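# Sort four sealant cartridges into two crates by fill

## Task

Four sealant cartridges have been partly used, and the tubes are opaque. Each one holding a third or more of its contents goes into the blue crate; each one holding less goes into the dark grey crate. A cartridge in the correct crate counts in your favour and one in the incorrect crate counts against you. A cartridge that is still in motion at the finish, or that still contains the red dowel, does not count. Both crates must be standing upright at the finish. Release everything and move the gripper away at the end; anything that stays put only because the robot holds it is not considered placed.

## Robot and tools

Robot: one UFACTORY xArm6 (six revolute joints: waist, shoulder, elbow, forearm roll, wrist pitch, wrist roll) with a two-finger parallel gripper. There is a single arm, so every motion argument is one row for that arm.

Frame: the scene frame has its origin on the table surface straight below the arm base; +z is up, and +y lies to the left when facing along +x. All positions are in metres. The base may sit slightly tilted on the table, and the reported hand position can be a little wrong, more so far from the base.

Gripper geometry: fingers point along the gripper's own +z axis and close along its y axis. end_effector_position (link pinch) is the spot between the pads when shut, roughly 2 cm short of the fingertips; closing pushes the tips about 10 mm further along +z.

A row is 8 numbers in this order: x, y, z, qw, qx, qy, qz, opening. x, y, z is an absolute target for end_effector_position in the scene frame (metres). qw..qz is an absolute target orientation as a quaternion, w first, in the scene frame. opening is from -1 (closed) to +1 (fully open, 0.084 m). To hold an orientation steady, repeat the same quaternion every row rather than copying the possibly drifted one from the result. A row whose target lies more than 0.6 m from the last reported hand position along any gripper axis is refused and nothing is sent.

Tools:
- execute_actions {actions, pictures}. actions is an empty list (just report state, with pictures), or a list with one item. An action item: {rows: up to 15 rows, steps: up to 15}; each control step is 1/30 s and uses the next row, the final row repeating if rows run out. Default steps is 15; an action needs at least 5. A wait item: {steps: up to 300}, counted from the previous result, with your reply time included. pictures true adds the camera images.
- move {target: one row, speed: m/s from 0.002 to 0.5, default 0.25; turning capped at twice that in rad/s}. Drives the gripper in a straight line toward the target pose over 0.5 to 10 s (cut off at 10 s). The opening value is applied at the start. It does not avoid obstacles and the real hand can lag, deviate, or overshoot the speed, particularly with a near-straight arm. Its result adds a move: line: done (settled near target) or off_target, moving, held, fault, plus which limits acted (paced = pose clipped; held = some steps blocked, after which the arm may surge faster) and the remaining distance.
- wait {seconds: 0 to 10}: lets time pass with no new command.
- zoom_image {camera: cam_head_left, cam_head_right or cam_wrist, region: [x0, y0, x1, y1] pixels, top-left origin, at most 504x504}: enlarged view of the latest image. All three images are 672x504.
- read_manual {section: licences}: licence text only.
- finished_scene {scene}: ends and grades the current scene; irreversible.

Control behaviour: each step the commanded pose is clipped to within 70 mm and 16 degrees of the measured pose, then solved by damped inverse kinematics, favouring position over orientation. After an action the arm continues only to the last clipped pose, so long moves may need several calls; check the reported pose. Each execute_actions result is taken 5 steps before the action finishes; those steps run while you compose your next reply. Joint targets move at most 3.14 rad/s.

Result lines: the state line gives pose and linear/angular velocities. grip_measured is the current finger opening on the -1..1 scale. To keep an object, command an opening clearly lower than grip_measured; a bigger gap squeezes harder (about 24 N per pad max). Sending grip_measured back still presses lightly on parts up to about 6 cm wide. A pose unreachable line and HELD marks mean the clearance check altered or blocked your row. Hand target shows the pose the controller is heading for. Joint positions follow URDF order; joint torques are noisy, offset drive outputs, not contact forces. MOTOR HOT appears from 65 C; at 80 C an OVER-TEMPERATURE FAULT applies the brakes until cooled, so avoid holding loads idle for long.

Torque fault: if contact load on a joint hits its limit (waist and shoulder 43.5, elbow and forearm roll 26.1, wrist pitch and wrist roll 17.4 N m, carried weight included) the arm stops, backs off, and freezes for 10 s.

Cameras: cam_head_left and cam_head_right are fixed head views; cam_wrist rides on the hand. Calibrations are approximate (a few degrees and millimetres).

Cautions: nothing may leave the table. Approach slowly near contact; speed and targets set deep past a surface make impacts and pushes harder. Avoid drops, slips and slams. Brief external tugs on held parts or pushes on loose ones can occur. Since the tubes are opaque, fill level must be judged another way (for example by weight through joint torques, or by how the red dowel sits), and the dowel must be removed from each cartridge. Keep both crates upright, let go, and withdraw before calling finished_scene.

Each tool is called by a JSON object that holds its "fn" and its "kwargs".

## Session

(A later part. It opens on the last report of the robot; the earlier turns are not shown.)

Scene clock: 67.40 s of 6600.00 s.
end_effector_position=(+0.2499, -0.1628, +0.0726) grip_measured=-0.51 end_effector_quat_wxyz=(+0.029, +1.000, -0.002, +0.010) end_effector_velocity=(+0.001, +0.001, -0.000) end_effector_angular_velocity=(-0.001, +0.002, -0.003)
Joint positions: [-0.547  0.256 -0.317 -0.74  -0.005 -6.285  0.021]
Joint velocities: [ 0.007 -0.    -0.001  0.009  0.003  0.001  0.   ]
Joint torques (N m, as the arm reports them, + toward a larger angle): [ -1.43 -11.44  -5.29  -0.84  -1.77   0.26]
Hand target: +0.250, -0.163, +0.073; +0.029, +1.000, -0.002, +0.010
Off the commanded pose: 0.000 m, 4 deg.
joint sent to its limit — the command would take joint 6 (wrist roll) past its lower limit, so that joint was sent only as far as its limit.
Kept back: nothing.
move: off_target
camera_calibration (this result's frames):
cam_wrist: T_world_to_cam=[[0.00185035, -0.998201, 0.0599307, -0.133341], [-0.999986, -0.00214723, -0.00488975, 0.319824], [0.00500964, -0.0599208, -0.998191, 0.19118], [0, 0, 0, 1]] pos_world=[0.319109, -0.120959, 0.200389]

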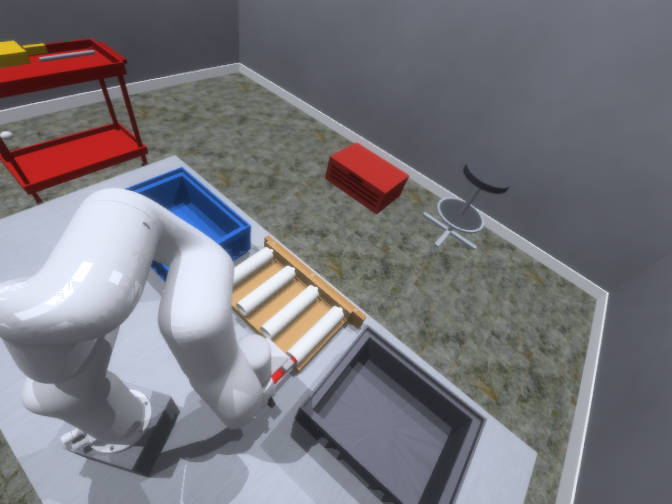

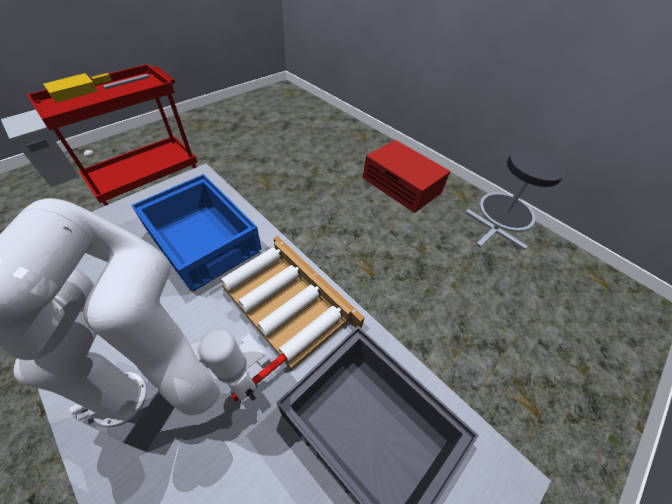

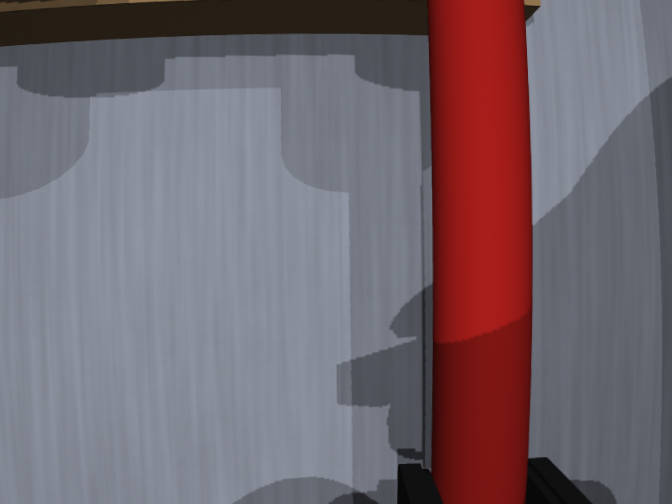

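{"fn": "move", "kwargs": {"target": [0.28, -0.163, 0.073, 0, 1, 0, 0, -0.85], "speed": 0.03}}

Scene clock: 68.97 s of 6600.00 s.
end_effector_position=(+0.2787, -0.1626, +0.0723) grip_measured=-0.51 end_effector_quat_wxyz=(+0.038, +0.999, -0.003, +0.009) end_effector_velocity=(+0.001, -0.001, +0.000) end_effector_angular_velocity=(-0.002, +0.004, -0.002)
Joint positions: [-0.449  0.282 -0.382 -0.641  0.031 -6.285  0.021]
Joint velocities: [ 0.006  0.    -0.005  0.009  0.008 -0.001 -0.   ]
Joint torques (N m, as the arm reports them, + toward a larger angle): [  1.94 -16.94 -14.18  -1.09  -7.14   0.09]
Hand target: +0.280, -0.163, +0.073; +0.038, +0.999, -0.003, +0.011
Off the commanded pose: 0.002 m, 4 deg.
joint sent to its limit — the command would take joint 6 (wrist roll) past its lower limit, so that joint was sent only as far as its limit.
Kept back: nothing.
move: off_target
camera_calibration (this result's frames):
cam_wrist: T_world_to_cam=[[-0.000899493, -0.99699, 0.0775265, -0.133513], [-0.999996, 0.000696439, -0.00264615, 0.348951], [0.00258419, -0.0775286, -0.996987, 0.188424], [0, 0, 0, 1]] pos_world=[0.348342, -0.118746, 0.19913]

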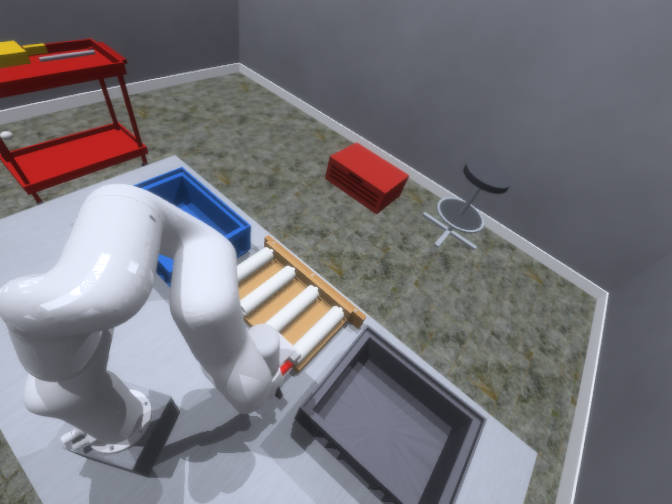

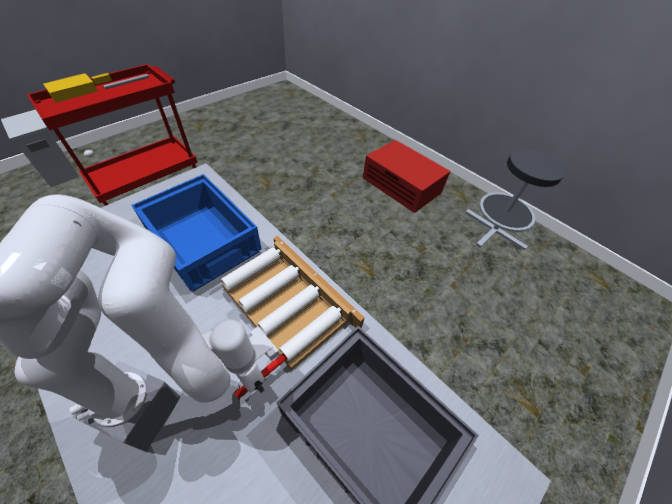

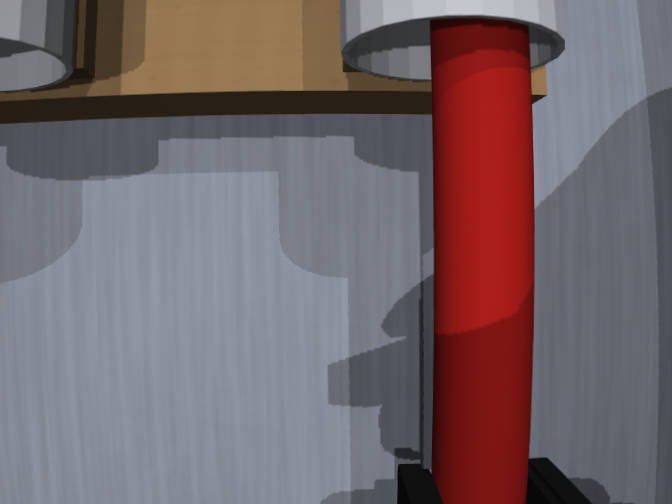

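{"fn": "move", "kwargs": {"target": [0.195, -0.165, 0.073, 0, 1, 0, 0, -0.85], "speed": 0.12}}

{"fn": "zoom_image", "kwargs": {"camera": "cam_head_right", "region": [190, 310, 310, 430]}}

Scene clock: 70.37 s of 6600.00 s.
end_effector_position=(+0.1948, -0.1650, +0.0724) grip_measured=-0.51 end_effector_quat_wxyz=(+0.012, +1.000, -0.000, +0.004) end_effector_velocity=(-0.002, +0.000, -0.000) end_effector_angular_velocity=(+0.002, +0.001, +0.003)
Joint positions: [-0.771  0.223 -0.233 -0.967 -0.034 -6.285  0.021]
Joint velocities: [-0.011  0.     0.003 -0.012 -0.001 -0.002 -0.   ]
Joint torques (N m, as the arm reports them, + toward a larger angle): [ -0.77 -10.03  -4.55  -0.99  -1.78   0.29]
Hand target: +0.195, -0.165, +0.072; +0.012, +1.000, -0.001, +0.004
Off the commanded pose: 0.001 m, 1 deg.
joint sent to its limit — the command would take joint 6 (wrist roll) past its lower limit, so that joint was sent only as far as its limit.
Kept back: nothing.
move: done
camera_calibration (this result's frames):
cam_wrist: T_world_to_cam=[[0.00473871, -0.999641, 0.0263849, -0.133793], [-0.999971, -0.00457971, 0.00608352, 0.263532], [-0.0059605, -0.026413, -0.999633, 0.198916], [0, 0, 0, 1]] pos_world=[0.265344, -0.127284, 0.20077]

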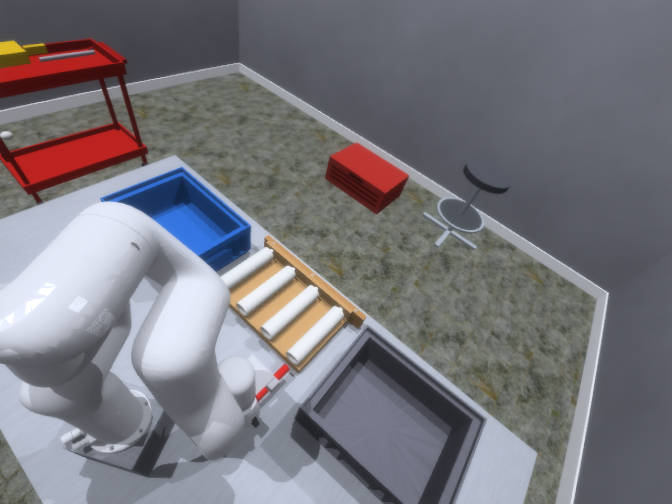

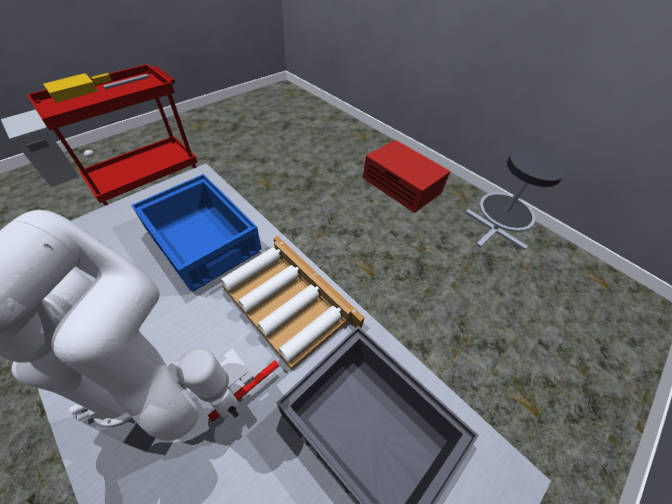

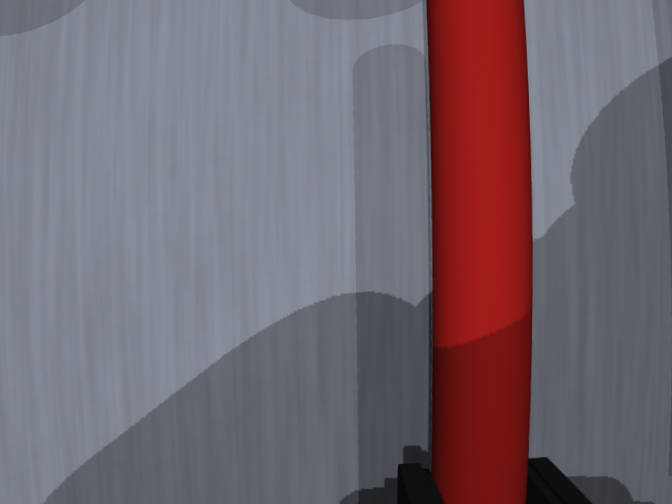

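Region (190, 310, 310, 430) of cam_head_right's 672x504 image, scaled by 4.200, with more detail than that image has.

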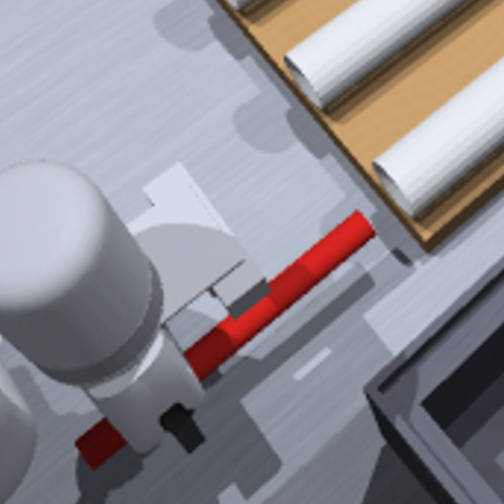

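{"fn": "execute_actions", "kwargs": {"actions": []}}

Scene clock: 71.90 s of 6600.00 s.
end_effector_position=(+0.1945, -0.1650, +0.0724) grip_measured=-0.51 end_effector_quat_wxyz=(+0.012, +1.000, -0.001, +0.004) end_effector_velocity=(-0.000, +0.000, -0.000) end_effector_angular_velocity=(+0.000, +0.001, -0.001)
Joint positions: [-0.772  0.223 -0.232 -0.968 -0.034 -6.285  0.021]
Joint velocities: [-0.    -0.     0.001  0.     0.     0.    -0.   ]
Joint torques (N m, as the arm reports them, + toward a larger angle): [ -0.77 -10.13  -4.57  -0.81  -1.76   0.35]
Hand target: +0.195, -0.165, +0.072; +0.012, +1.000, -0.001, +0.004
Off the commanded pose: 0.001 m, 1 deg.
Kept back: nothing.
Steps of this call (steps 1 to 46: nothing new was sent). Readings (end_effector_position):
1: (+0.1947, -0.1650, +0.0724)
2: (+0.1947, -0.1650, +0.0724)
4: (+0.1946, -0.1650, +0.0724)
8: (+0.1946, -0.1650, +0.0724)
46: the state above
camera_calibration (this result's frames):
cam_wrist: T_world_to_cam=[[0.00461158, -0.99965, 0.0260501, -0.133701], [-0.999972, -0.00445426, 0.00609397, 0.263256], [-0.0059758, -0.0260775, -0.999642, 0.198945], [0, 0, 0, 1]] pos_world=[0.265054, -0.127293, 0.200752]

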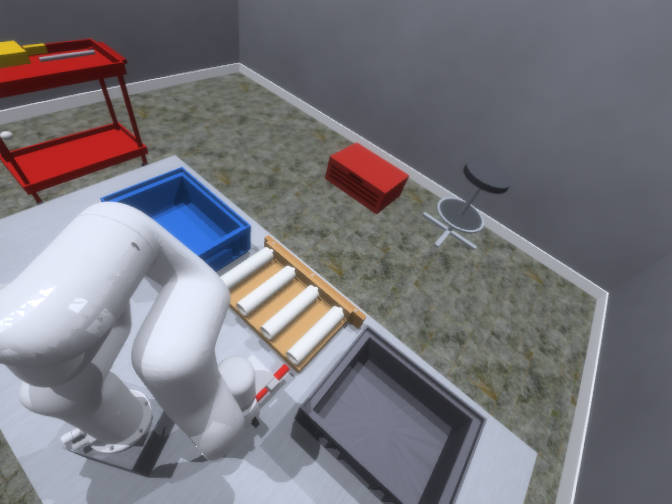

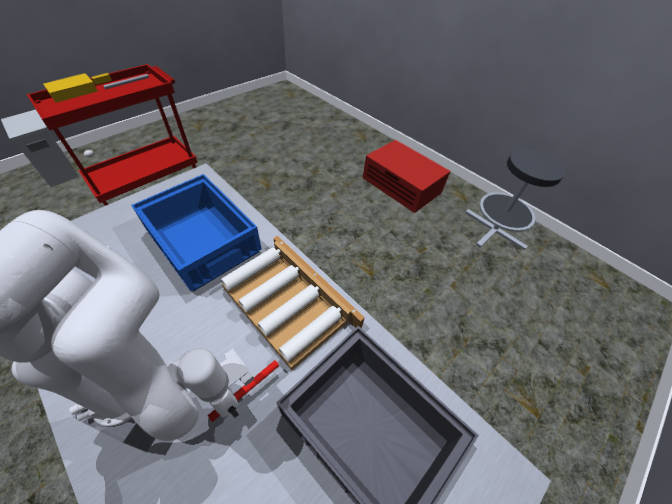

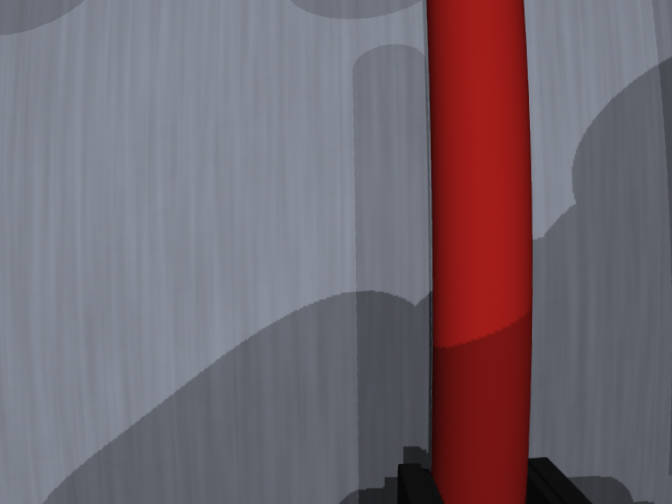

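{"fn": "move", "kwargs": {"target": [0.195,-0.160,0.17,0,0.9239,-0.3827,0,-0.85], "speed": 0.2}}

{"fn": "move", "kwargs": {"target": [0.29,0.03,0.13,0,0.7071,-0.7071,0,-0.85], "speed": 0.25}}

Scene clock: 75.23 s of 6600.00 s.
end_effector_position=(+0.1952, -0.1595, +0.1704) grip_measured=-0.51 end_effector_quat_wxyz=(-0.000, +0.924, -0.382, +0.000) end_effector_velocity=(-0.001, +0.001, +0.001) end_effector_angular_velocity=(+0.002, +0.001, -0.007)
Joint positions: [-0.506 -0.416 -0.108  0.067  0.512 -6.262  0.021]
Joint velocities: [-0.001 -0.006  0.001  0.001  0.008  0.006 -0.   ]
Joint torques (N m, as the arm reports them, + toward a larger angle): [-1.03 -5.07 -9.96 -1.11 -1.53  0.28]
Hand target: +0.195, -0.160, +0.171; -0.000, +0.924, -0.383, +0.000
Off the commanded pose: 0.001 m, 0 deg.
Kept back: nothing.
move: done
camera_calibration (this result's frames):
cam_wrist: T_world_to_cam=[[-0.70265, -0.711535, 0.0011684, 0.0574198], [-0.711444, 0.702585, 0.0148902, 0.318327], [-0.0114158, 0.00963135, -0.999888, 0.303821], [0, 0, 0, 1]] pos_world=[0.270286, -0.185721, 0.29898]

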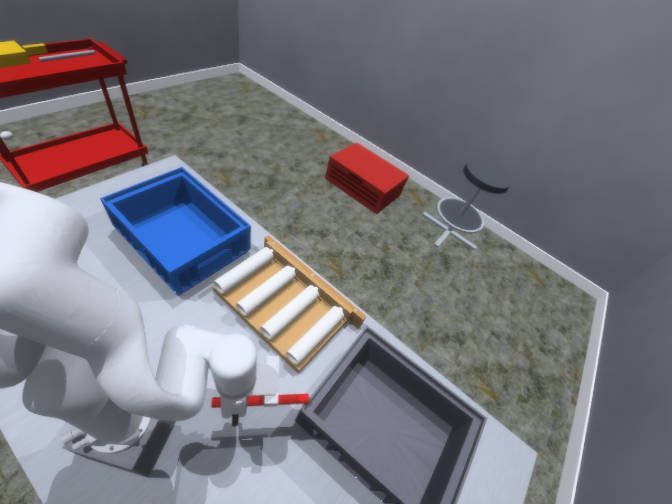

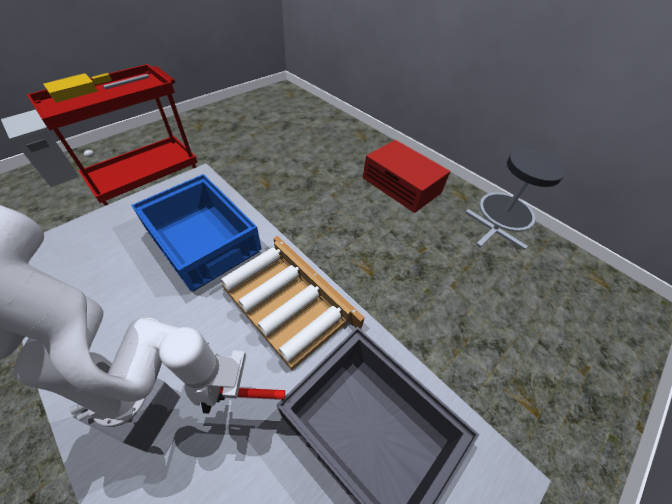

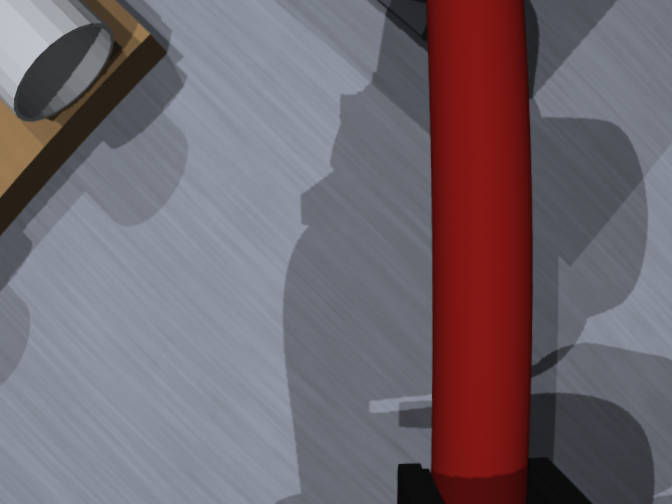

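Scene clock: 77.37 s of 6600.00 s.
end_effector_position=(+0.2910, +0.0306, +0.1298) grip_measured=-0.51 end_effector_quat_wxyz=(-0.001, +0.707, -0.707, -0.001) end_effector_velocity=(+0.001, +0.001, -0.000) end_effector_angular_velocity=(-0.008, +0.000, -0.004)
Joint positions: [ 0.305 -0.095 -0.227  0.053  0.289 -4.658  0.021]
Joint velocities: [ 0.002  0.004 -0.004 -0.029  0.     0.033  0.   ]
Joint torques (N m, as the arm reports them, + toward a larger angle): [-0.85 -8.92 -7.94 -0.8  -1.71  0.18]
Hand target: +0.291, +0.031, +0.130; -0.001, +0.707, -0.707, -0.000
Off the commanded pose: 0.001 m, 0 deg.
Kept back: nothing.
move: done
camera_calibration (this result's frames):
cam_wrist: T_world_to_cam=[[-0.999982, -0.00593981, 0.00104513, 0.324972], [-0.00592109, 0.999837, 0.017083, 0.0388852], [-0.00114643, 0.0170765, -0.999854, 0.259345], [0, 0, 0, 1]] pos_world=[0.325494, -0.0413773, 0.258303]

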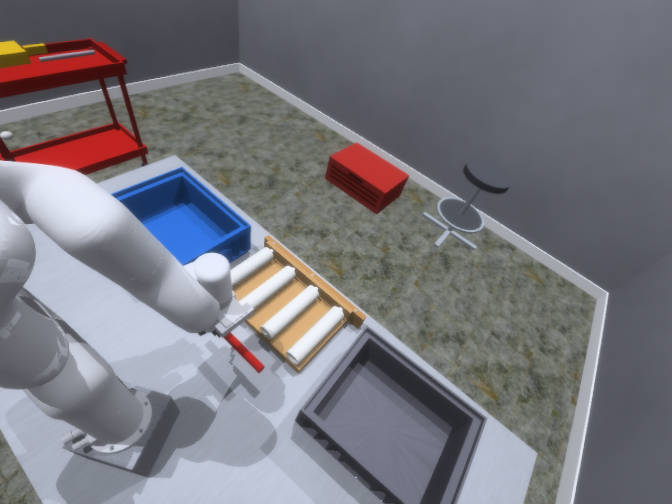

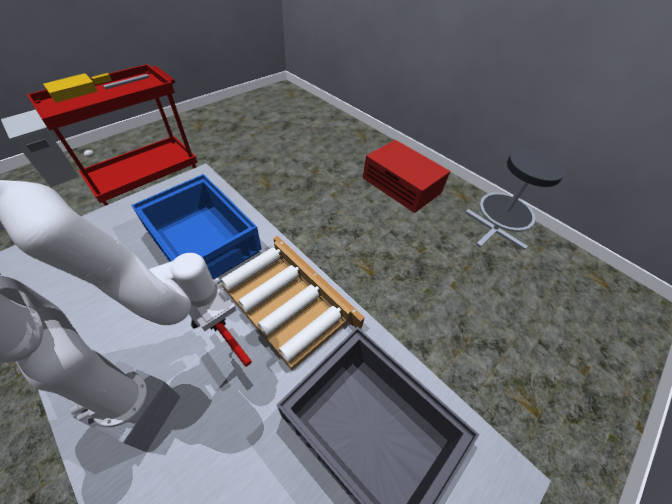

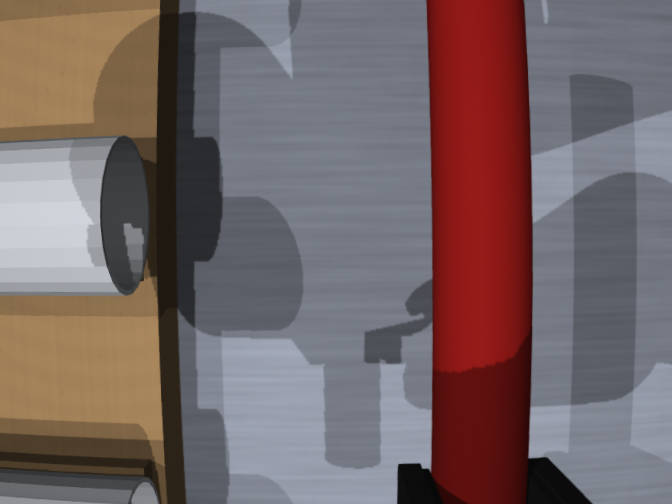

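{"fn": "move", "kwargs": {"target": [0.29,0.03,0.026,0,0.7071,-0.7071,0,-0.85], "speed": 0.12}}

{"fn": "execute_actions", "kwargs": {"actions": [{"rows":[[0.29,0.03,0.026,0,0.7071,-0.7071,0,-0.3],[0.29,0.03,0.026,0,0.7071,-0.7071,0,3.0e-1]],"steps":12}]}}

{"fn": "move", "kwargs": {"target": [0.30,0.04,0.14,0,0.7071,-0.7071,0,1.0], "speed": 0.25}}

Scene clock: 79.00 s of 6600.00 s.
end_effector_position=(+0.2902, +0.0300, +0.0258) grip_measured=-0.51 end_effector_quat_wxyz=(+0.001, +0.707, -0.707, +0.001) end_effector_velocity=(-0.000, -0.000, -0.001) end_effector_angular_velocity=(+0.021, +0.003, -0.001)
Joint positions: [ 0.278  0.45  -0.339 -0.076 -0.144 -4.558  0.021]
Joint velocities: [-0.062  0.008 -0.004 -0.163 -0.003  0.099  0.   ]
Joint torques (N m, as the arm reports them, + toward a larger angle): [ -0.44 -11.85  -3.17  -0.74  -1.64   0.2 ]
Hand target: +0.290, +0.030, +0.026; +0.000, +0.707, -0.707, +0.000
Off the commanded pose: 0.000 m, 0 deg.
Kept back: nothing.
move: done
camera_calibration (this result's frames):
cam_wrist: T_world_to_cam=[[-0.999982, -0.00587562, 0.00119274, 0.324353], [-0.00586078, 0.99991, 0.012089, 0.0413282], [-0.00126366, 0.0120818, -0.999926, 0.155487], [0, 0, 0, 1]] pos_world=[0.324786, -0.0412972, 0.15459]

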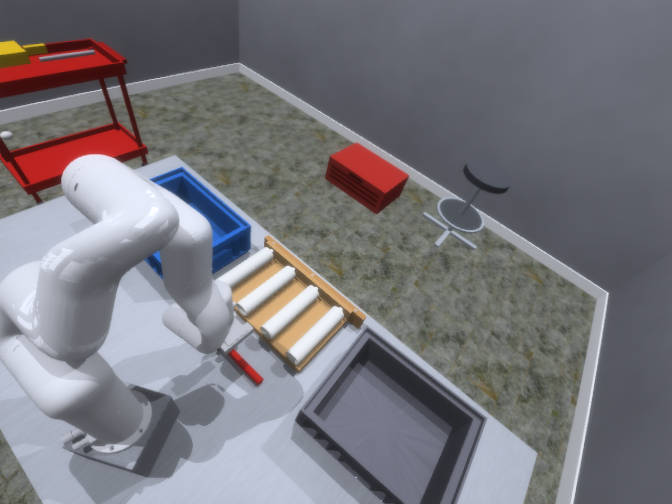

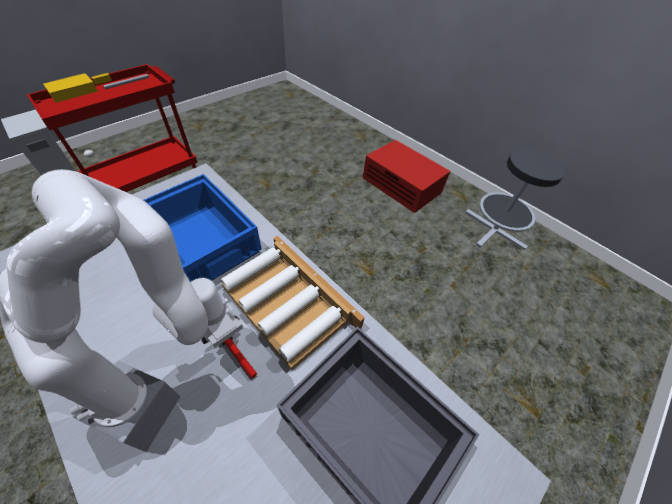

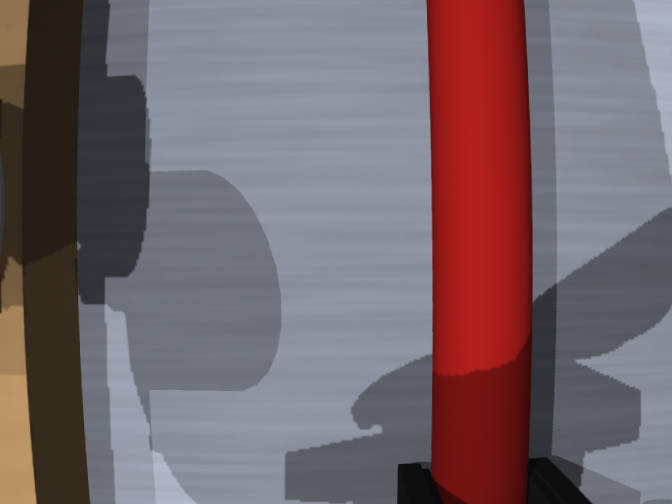

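Scene clock: 79.23 s of 6600.00 s.
end_effector_position=(+0.2902, +0.0300, +0.0261) grip_measured=+0.29 end_effector_quat_wxyz=(-0.000, +0.707, -0.707, +0.000) end_effector_velocity=(-0.000, +0.000, +0.000) end_effector_angular_velocity=(+0.003, +0.001, +0.000)
Joint positions: [ 0.272  0.449 -0.339 -0.094 -0.143 -4.547  0.056]
Joint velocities: [-0.009 -0.     0.001 -0.026 -0.     0.016  0.006]
Joint torques (N m, as the arm reports them, + toward a larger angle): [ -0.45 -12.15  -3.16  -0.48  -1.59   0.14]
Steps of this call (steps 1 to 7: the first 7 steps of this action). Readings (end_effector_position):
1: (+0.2902, +0.0300, +0.0258)
2: (+0.2902, +0.0300, +0.0258)
4: (+0.2902, +0.0300, +0.0260)
7: the state above

Scene clock: 80.53 s of 6600.00 s.
end_effector_position=(+0.2995, +0.0399, +0.1400) grip_measured=+1.00 end_effector_quat_wxyz=(+0.001, +0.707, -0.707, -0.000) end_effector_velocity=(+0.002, +0.000, +0.003) end_effector_angular_velocity=(+0.004, -0.003, +0.002)
Joint positions: [ 0.33  -0.117 -0.26   0.034  0.345 -4.613  0.084]
Joint velocities: [-0.001 -0.009 -0.003  0.009  0.009 -0.011  0.   ]
Joint torques (N m, as the arm reports them, + toward a larger angle): [-0.74 -8.68 -8.41 -1.06 -1.53  0.31]
Hand target: +0.300, +0.040, +0.140; +0.000, +0.707, -0.707, +0.000
Off your previous action's commanded pose: 0.000 m, 0 deg at its last step (step 5 of this call).
Off the commanded pose: 0.000 m, 0 deg.
Kept back: nothing.
move: done
camera_calibration (this result's frames):
cam_wrist: T_world_to_cam=[[-0.99998, -0.00575671, 0.00278859, 0.333356], [-0.00571687, 0.999884, 0.0140872, 0.029739], [-0.00286936, 0.0140709, -0.999897, 0.27], [0, 0, 0, 1]] pos_world=[0.334294, -0.0316157, 0.268623]

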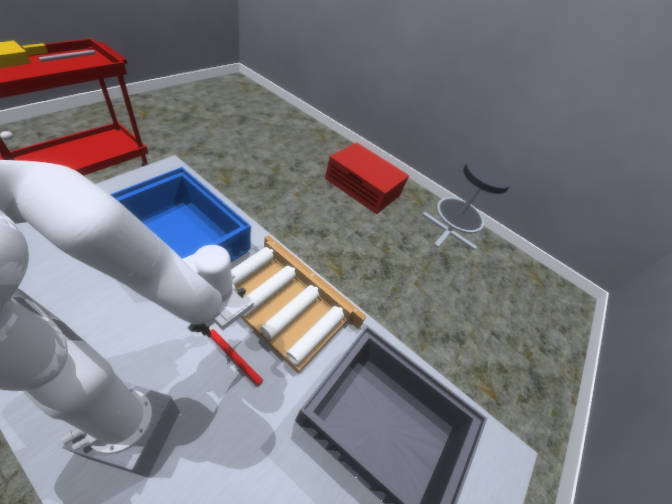

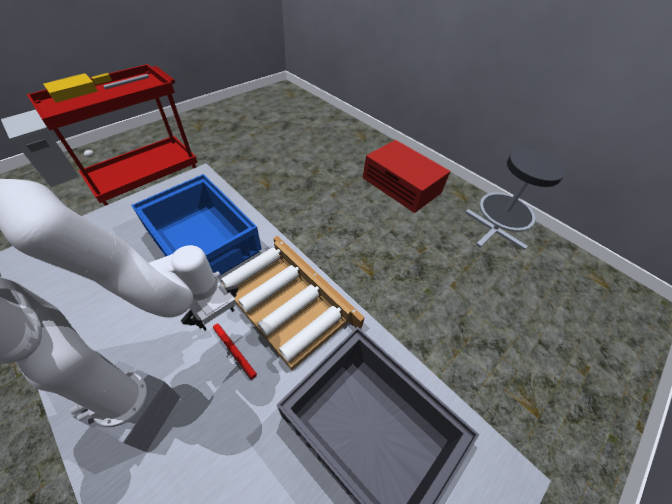

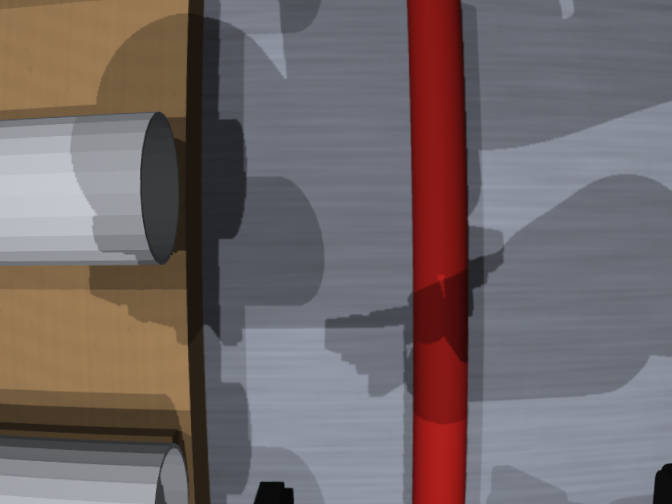

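{"fn": "move", "kwargs": {"target": [0.49,0.063,0.15,0,0,1,0,1.0], "speed": 0.3}}

Scene clock: 83.87 s of 6600.00 s.
end_effector_position=(+0.4897, +0.0623, +0.1501) grip_measured=+1.00 end_effector_quat_wxyz=(-0.000, -0.000, +1.000, +0.000) end_effector_velocity=(+0.001, -0.000, +0.000) end_effector_angular_velocity=(-0.002, -0.000, -0.008)
Joint positions: [ 0.322  0.348 -0.965  0.022  0.585 -3.038  0.084]
Joint velocities: [-0.     0.002 -0.005 -0.004  0.003  0.011  0.   ]
Joint torques (N m, as the arm reports them, + toward a larger angle): [ -0.99 -17.89 -10.42  -1.12  -1.51   0.18]
Hand target: +0.490, +0.062, +0.150; +0.000, +0.000, +1.000, -0.000
Off the commanded pose: 0.001 m, 0 deg.
Kept back: nothing.
move: done
camera_calibration (this result's frames):
cam_wrist: T_world_to_cam=[[-0.00646303, 0.999977, 0.00190416, -0.025455], [0.999872, 0.00643451, 0.0146205, -0.422336], [0.0146079, 0.00199841, -0.999891, 0.272527], [0, 0, 0, 1]] pos_world=[0.418136, 0.0276273, 0.27872]

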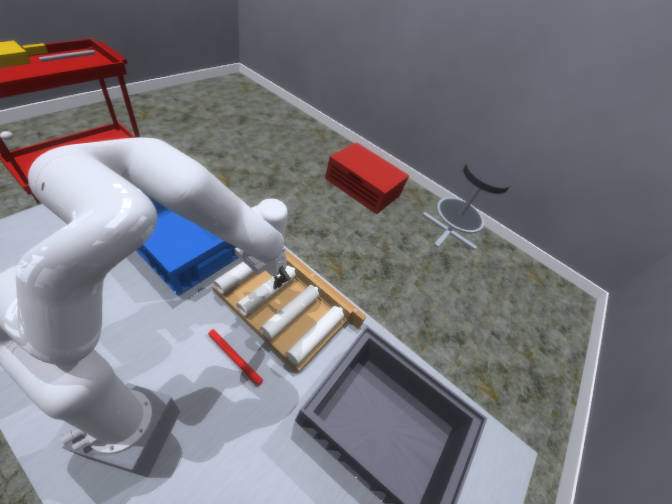

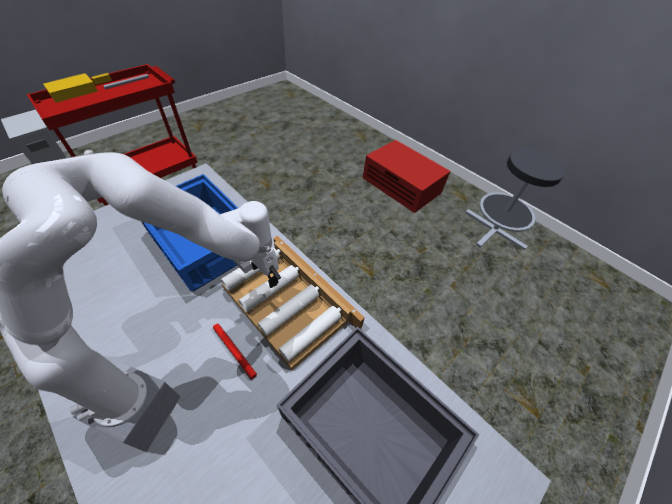

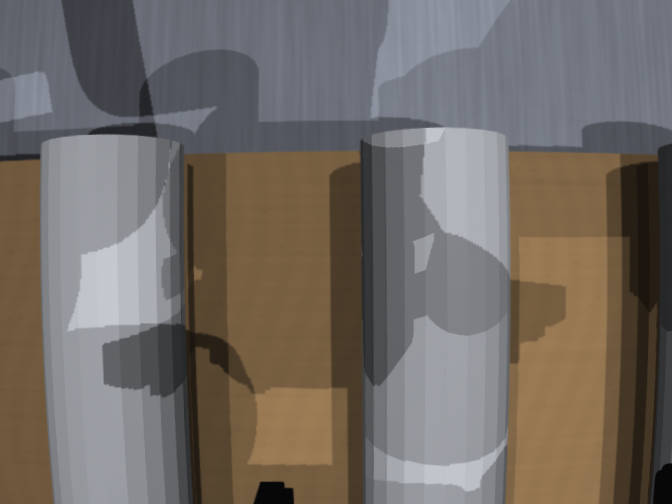

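{"fn": "move", "kwargs": {"target": [0.49,0.061,0.066,0,0,1,0,1.0], "speed": 0.1}}

Scene clock: 85.40 s of 6600.00 s.
end_effector_position=(+0.4905, +0.0611, +0.0664) grip_measured=+1.00 end_effector_quat_wxyz=(+0.000, -0.000, +1.000, +0.000) end_effector_velocity=(-0.001, +0.000, -0.002) end_effector_angular_velocity=(-0.000, +0.002, -0.001)
Joint positions: [ 0.323  0.571 -1.     0.032  0.396 -3.047  0.084]
Joint velocities: [ 0.001  0.005 -0.     0.    -0.003  0.001  0.   ]
Joint torques (N m, as the arm reports them, + toward a larger angle): [ -1.04 -18.77  -8.85  -1.12  -1.54   0.29]
Hand target: +0.490, +0.061, +0.066; -0.000, -0.000, +1.000, +0.000
Off the commanded pose: 0.001 m, 0 deg.
Kept back: nothing.
move: done
camera_calibration (this result's frames):
cam_wrist: T_world_to_cam=[[-0.00594532, 0.99998, 0.00211952, -0.0243364], [0.999859, 0.00591135, 0.0156868, -0.421882], [0.015674, 0.00221249, -0.999875, 0.188246], [0, 0, 0, 1]] pos_world=[0.418728, 0.0264133, 0.194892]

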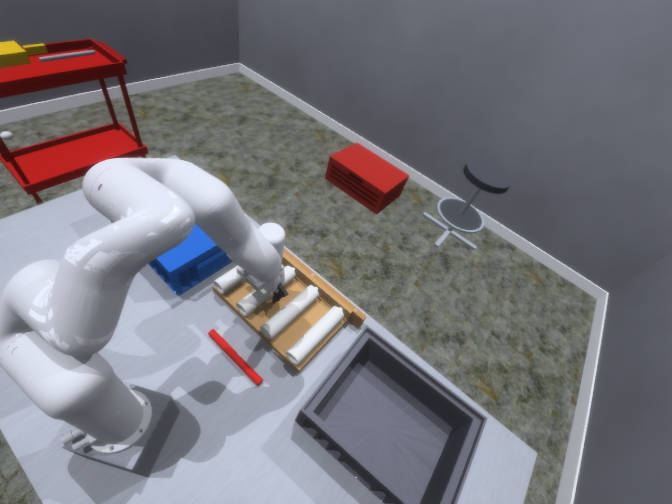

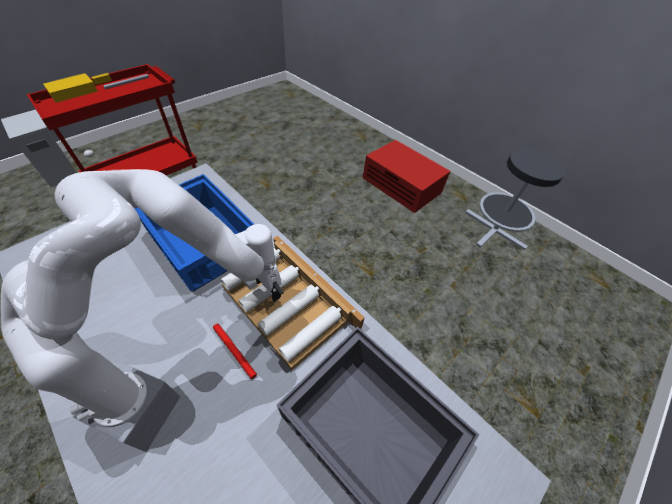

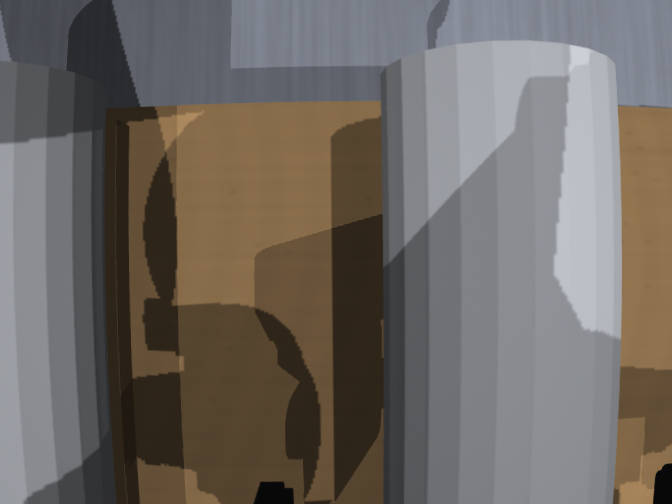

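Close gradually.

{"fn": "execute_actions", "kwargs": {"actions": [{"rows":[[0.49,0.061,0.066,0,0,1,0,0.7],[0.49,0.061,0.066,0,0,1,0,0.55],[0.49,0.061,0.066,0,0,1,0,0.45],[0.49,0.061,0.066,0,0,1,0,0.38],[0.49,0.061,0.066,0,0,1,0,0.32],[0.49,0.061,0.066,0,0,1,0,0.26],[0.49,0.061,0.066,0,0,1,0,0.2],[0.49,0.061,0.066,0,0,1,0,0.14],[0.49,0.061,0.066,0,0,1,0,0.08],[0.49,0.061,0.066,0,0,1,0,0.0],[0.49,0.061,0.066,0,0,1,0,-0.1],[0.49,0.061,0.066,0,0,1,0,-0.2],[0.49,0.061,0.066,0,0,1,0,-0.3]],"steps":15}]}}

{"fn": "execute_actions", "kwargs": {"actions": [{"rows":[[0.49,0.061,0.066,0,0,1,0,-0.3]],"steps":8}]}}

Scene clock: 85.97 s of 6600.00 s.
end_effector_position=(+0.4900, +0.0612, +0.0660) grip_measured=+0.10 end_effector_quat_wxyz=(-0.000, -0.000, +1.000, +0.000) end_effector_velocity=(+0.003, +0.001, +0.004) end_effector_angular_velocity=(+0.001, -0.008, +0.002)
Joint positions: [ 0.324  0.572 -1.     0.032  0.396 -3.047  0.048]
Joint velocities: [ 0.001 -0.006 -0.003  0.001  0.001 -0.001 -0.001]
Joint torques (N m, as the arm reports them, + toward a larger angle): [ -1.76 -18.52  -8.75  -1.14  -1.63   0.48]
Steps of this call (steps 1 to 7: nothing new was sent; steps 8 to 17: the first 10 steps of this action). Readings (end_effector_position):
8: (+0.4902, +0.0610, +0.0660)
9: (+0.4902, +0.0610, +0.0660)
11: (+0.4900, +0.0610, +0.0660)
15: (+0.4900, +0.0611, +0.0660)
17: the state above

Scene clock: 86.23 s of 6600.00 s.
end_effector_position=(+0.4900, +0.0612, +0.0660) grip_measured=+0.10 end_effector_quat_wxyz=(+0.000, -0.000, +1.000, +0.000) end_effector_velocity=(-0.000, -0.000, -0.000) end_effector_angular_velocity=(+0.000, -0.000, +0.000)
Joint positions: [ 0.324  0.572 -1.     0.032  0.396 -3.047  0.048]
Joint velocities: [-0.     0.     0.     0.    -0.001 -0.001  0.   ]
Joint torques (N m, as the arm reports them, + toward a larger angle): [ -1.7  -18.78  -8.78  -1.1   -1.57   0.36]
Off your previous action's commanded pose: 0.000 m, 0 deg at its last step (step 5 of this call).
Steps of this call (steps 1 to 5: the last 5 steps of your previous action; steps 6 to 8: the first 3 steps of this action). Readings (end_effector_position):
6: (+0.4900, +0.0612, +0.0661)
7: (+0.4900, +0.0612, +0.0661)
8: the state above

{"fn": "move", "kwargs": {"target": [0.49,0.061,0.20,0,0,1,0,-0.3], "speed": 0.2}}

{"fn": "move", "kwargs": {"target": [0.42,-0.40,0.21,0,0,1,0,-0.3], "speed": 0.3}}

Scene clock: 87.73 s of 6600.00 s.
end_effector_position=(+0.4893, +0.0609, +0.1993) grip_measured=+0.10 end_effector_quat_wxyz=(-0.001, +0.000, +1.000, -0.000) end_effector_velocity=(+0.004, +0.001, +0.006) end_effector_angular_velocity=(+0.002, -0.013, -0.002)
Joint positions: [ 0.318  0.235 -0.978  0.019  0.712 -3.037  0.048]
Joint velocities: [-0.    -0.008 -0.006  0.001  0.002  0.001  0.   ]
Joint torques (N m, as the arm reports them, + toward a larger angle): [ -0.53 -17.37 -11.69  -1.15  -1.58   0.35]
Hand target: +0.490, +0.061, +0.200; +0.000, +0.000, +1.000, -0.000
Off your previous action's commanded pose: 0.000 m, 0 deg at its last step (step 5 of this call).
Off the commanded pose: 0.001 m, 0 deg.
Kept back: nothing.
move: done
camera_calibration (this result's frames):
cam_wrist: T_world_to_cam=[[-0.0057219, 0.999982, 0.00151598, -0.0243837], [0.999899, 0.0057017, 0.0130096, -0.422254], [0.0130008, 0.00159026, -0.999914, 0.322575], [0, 0, 0, 1]] pos_world=[0.417878, 0.0262778, 0.328078]

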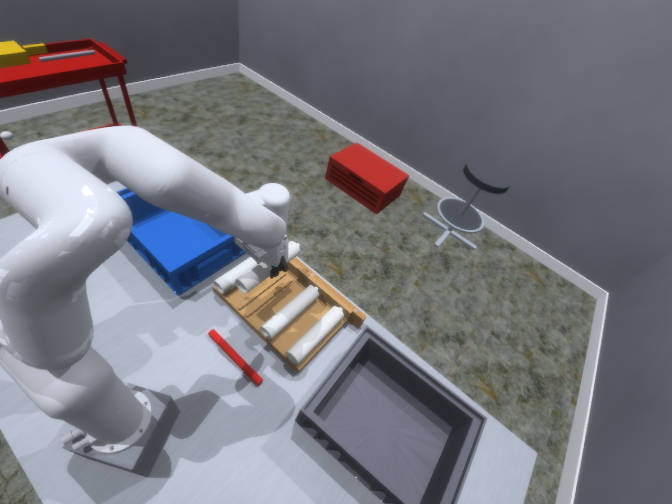

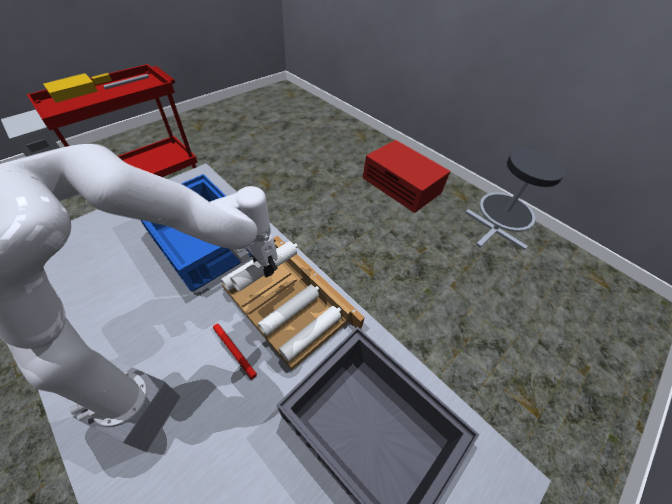

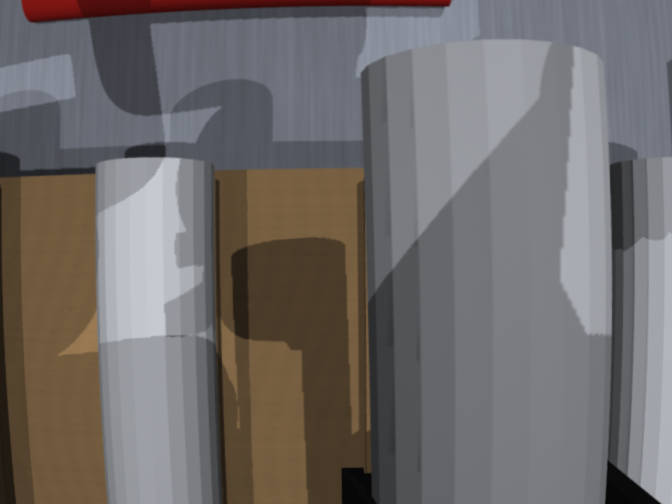

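Scene clock: 89.87 s of 6600.00 s.
end_effector_position=(+0.4183, -0.4001, +0.2102) grip_measured=+0.10 end_effector_quat_wxyz=(-0.000, -0.000, +1.000, -0.001) end_effector_velocity=(-0.001, -0.003, -0.000) end_effector_angular_velocity=(+0.001, +0.001, -0.003)
Joint positions: [-0.578  0.505 -1.393  0.041  0.877 -3.946  0.048]
Joint velocities: [-0.005  0.005 -0.008  0.     0.005 -0.002  0.   ]
Joint torques (N m, as the arm reports them, + toward a larger angle): [ -1.57 -21.8  -12.43  -1.37  -1.71   0.4 ]
Hand target: +0.418, -0.401, +0.210; -0.000, +0.000, +1.000, -0.001
Off the commanded pose: 0.002 m, 0 deg.
Kept back: nothing.
move: done
camera_calibration (this result's frames):
cam_wrist: T_world_to_cam=[[-0.00650017, 0.999979, 0.000202922, 0.436792], [0.999884, 0.00649675, 0.0138051, -0.348633], [0.0138035, 0.000292634, -0.999905, 0.33423], [0, 0, 0, 1]] pos_world=[0.346818, -0.434616, 0.338922]

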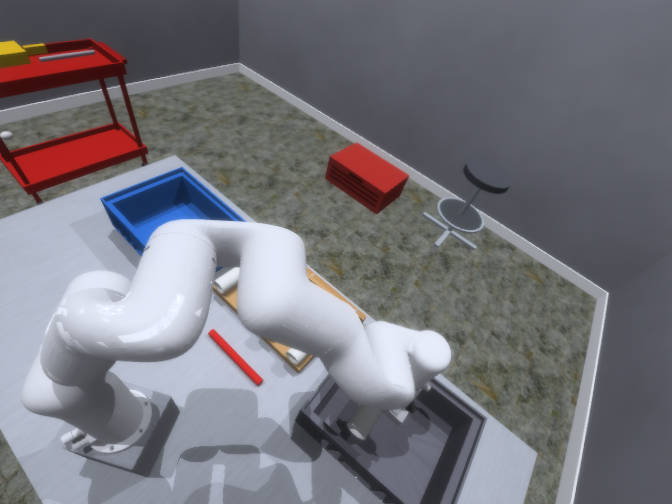

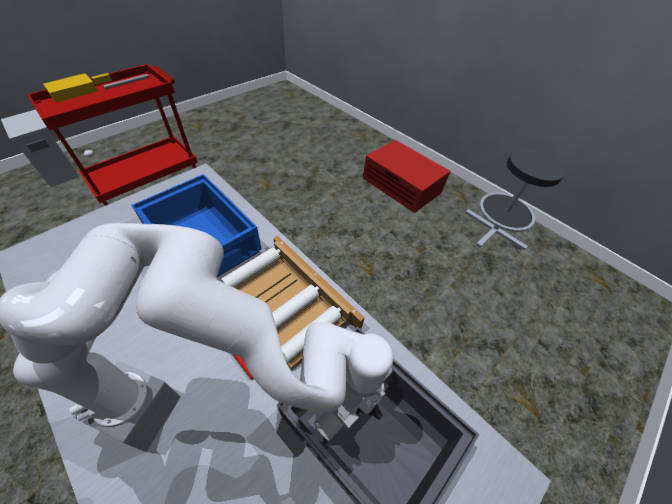

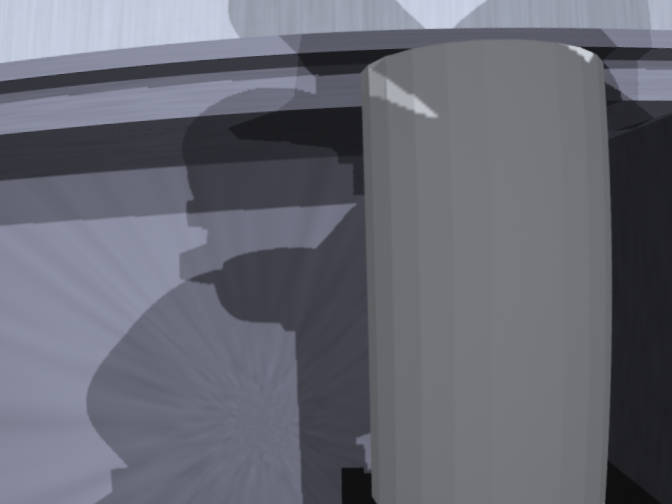

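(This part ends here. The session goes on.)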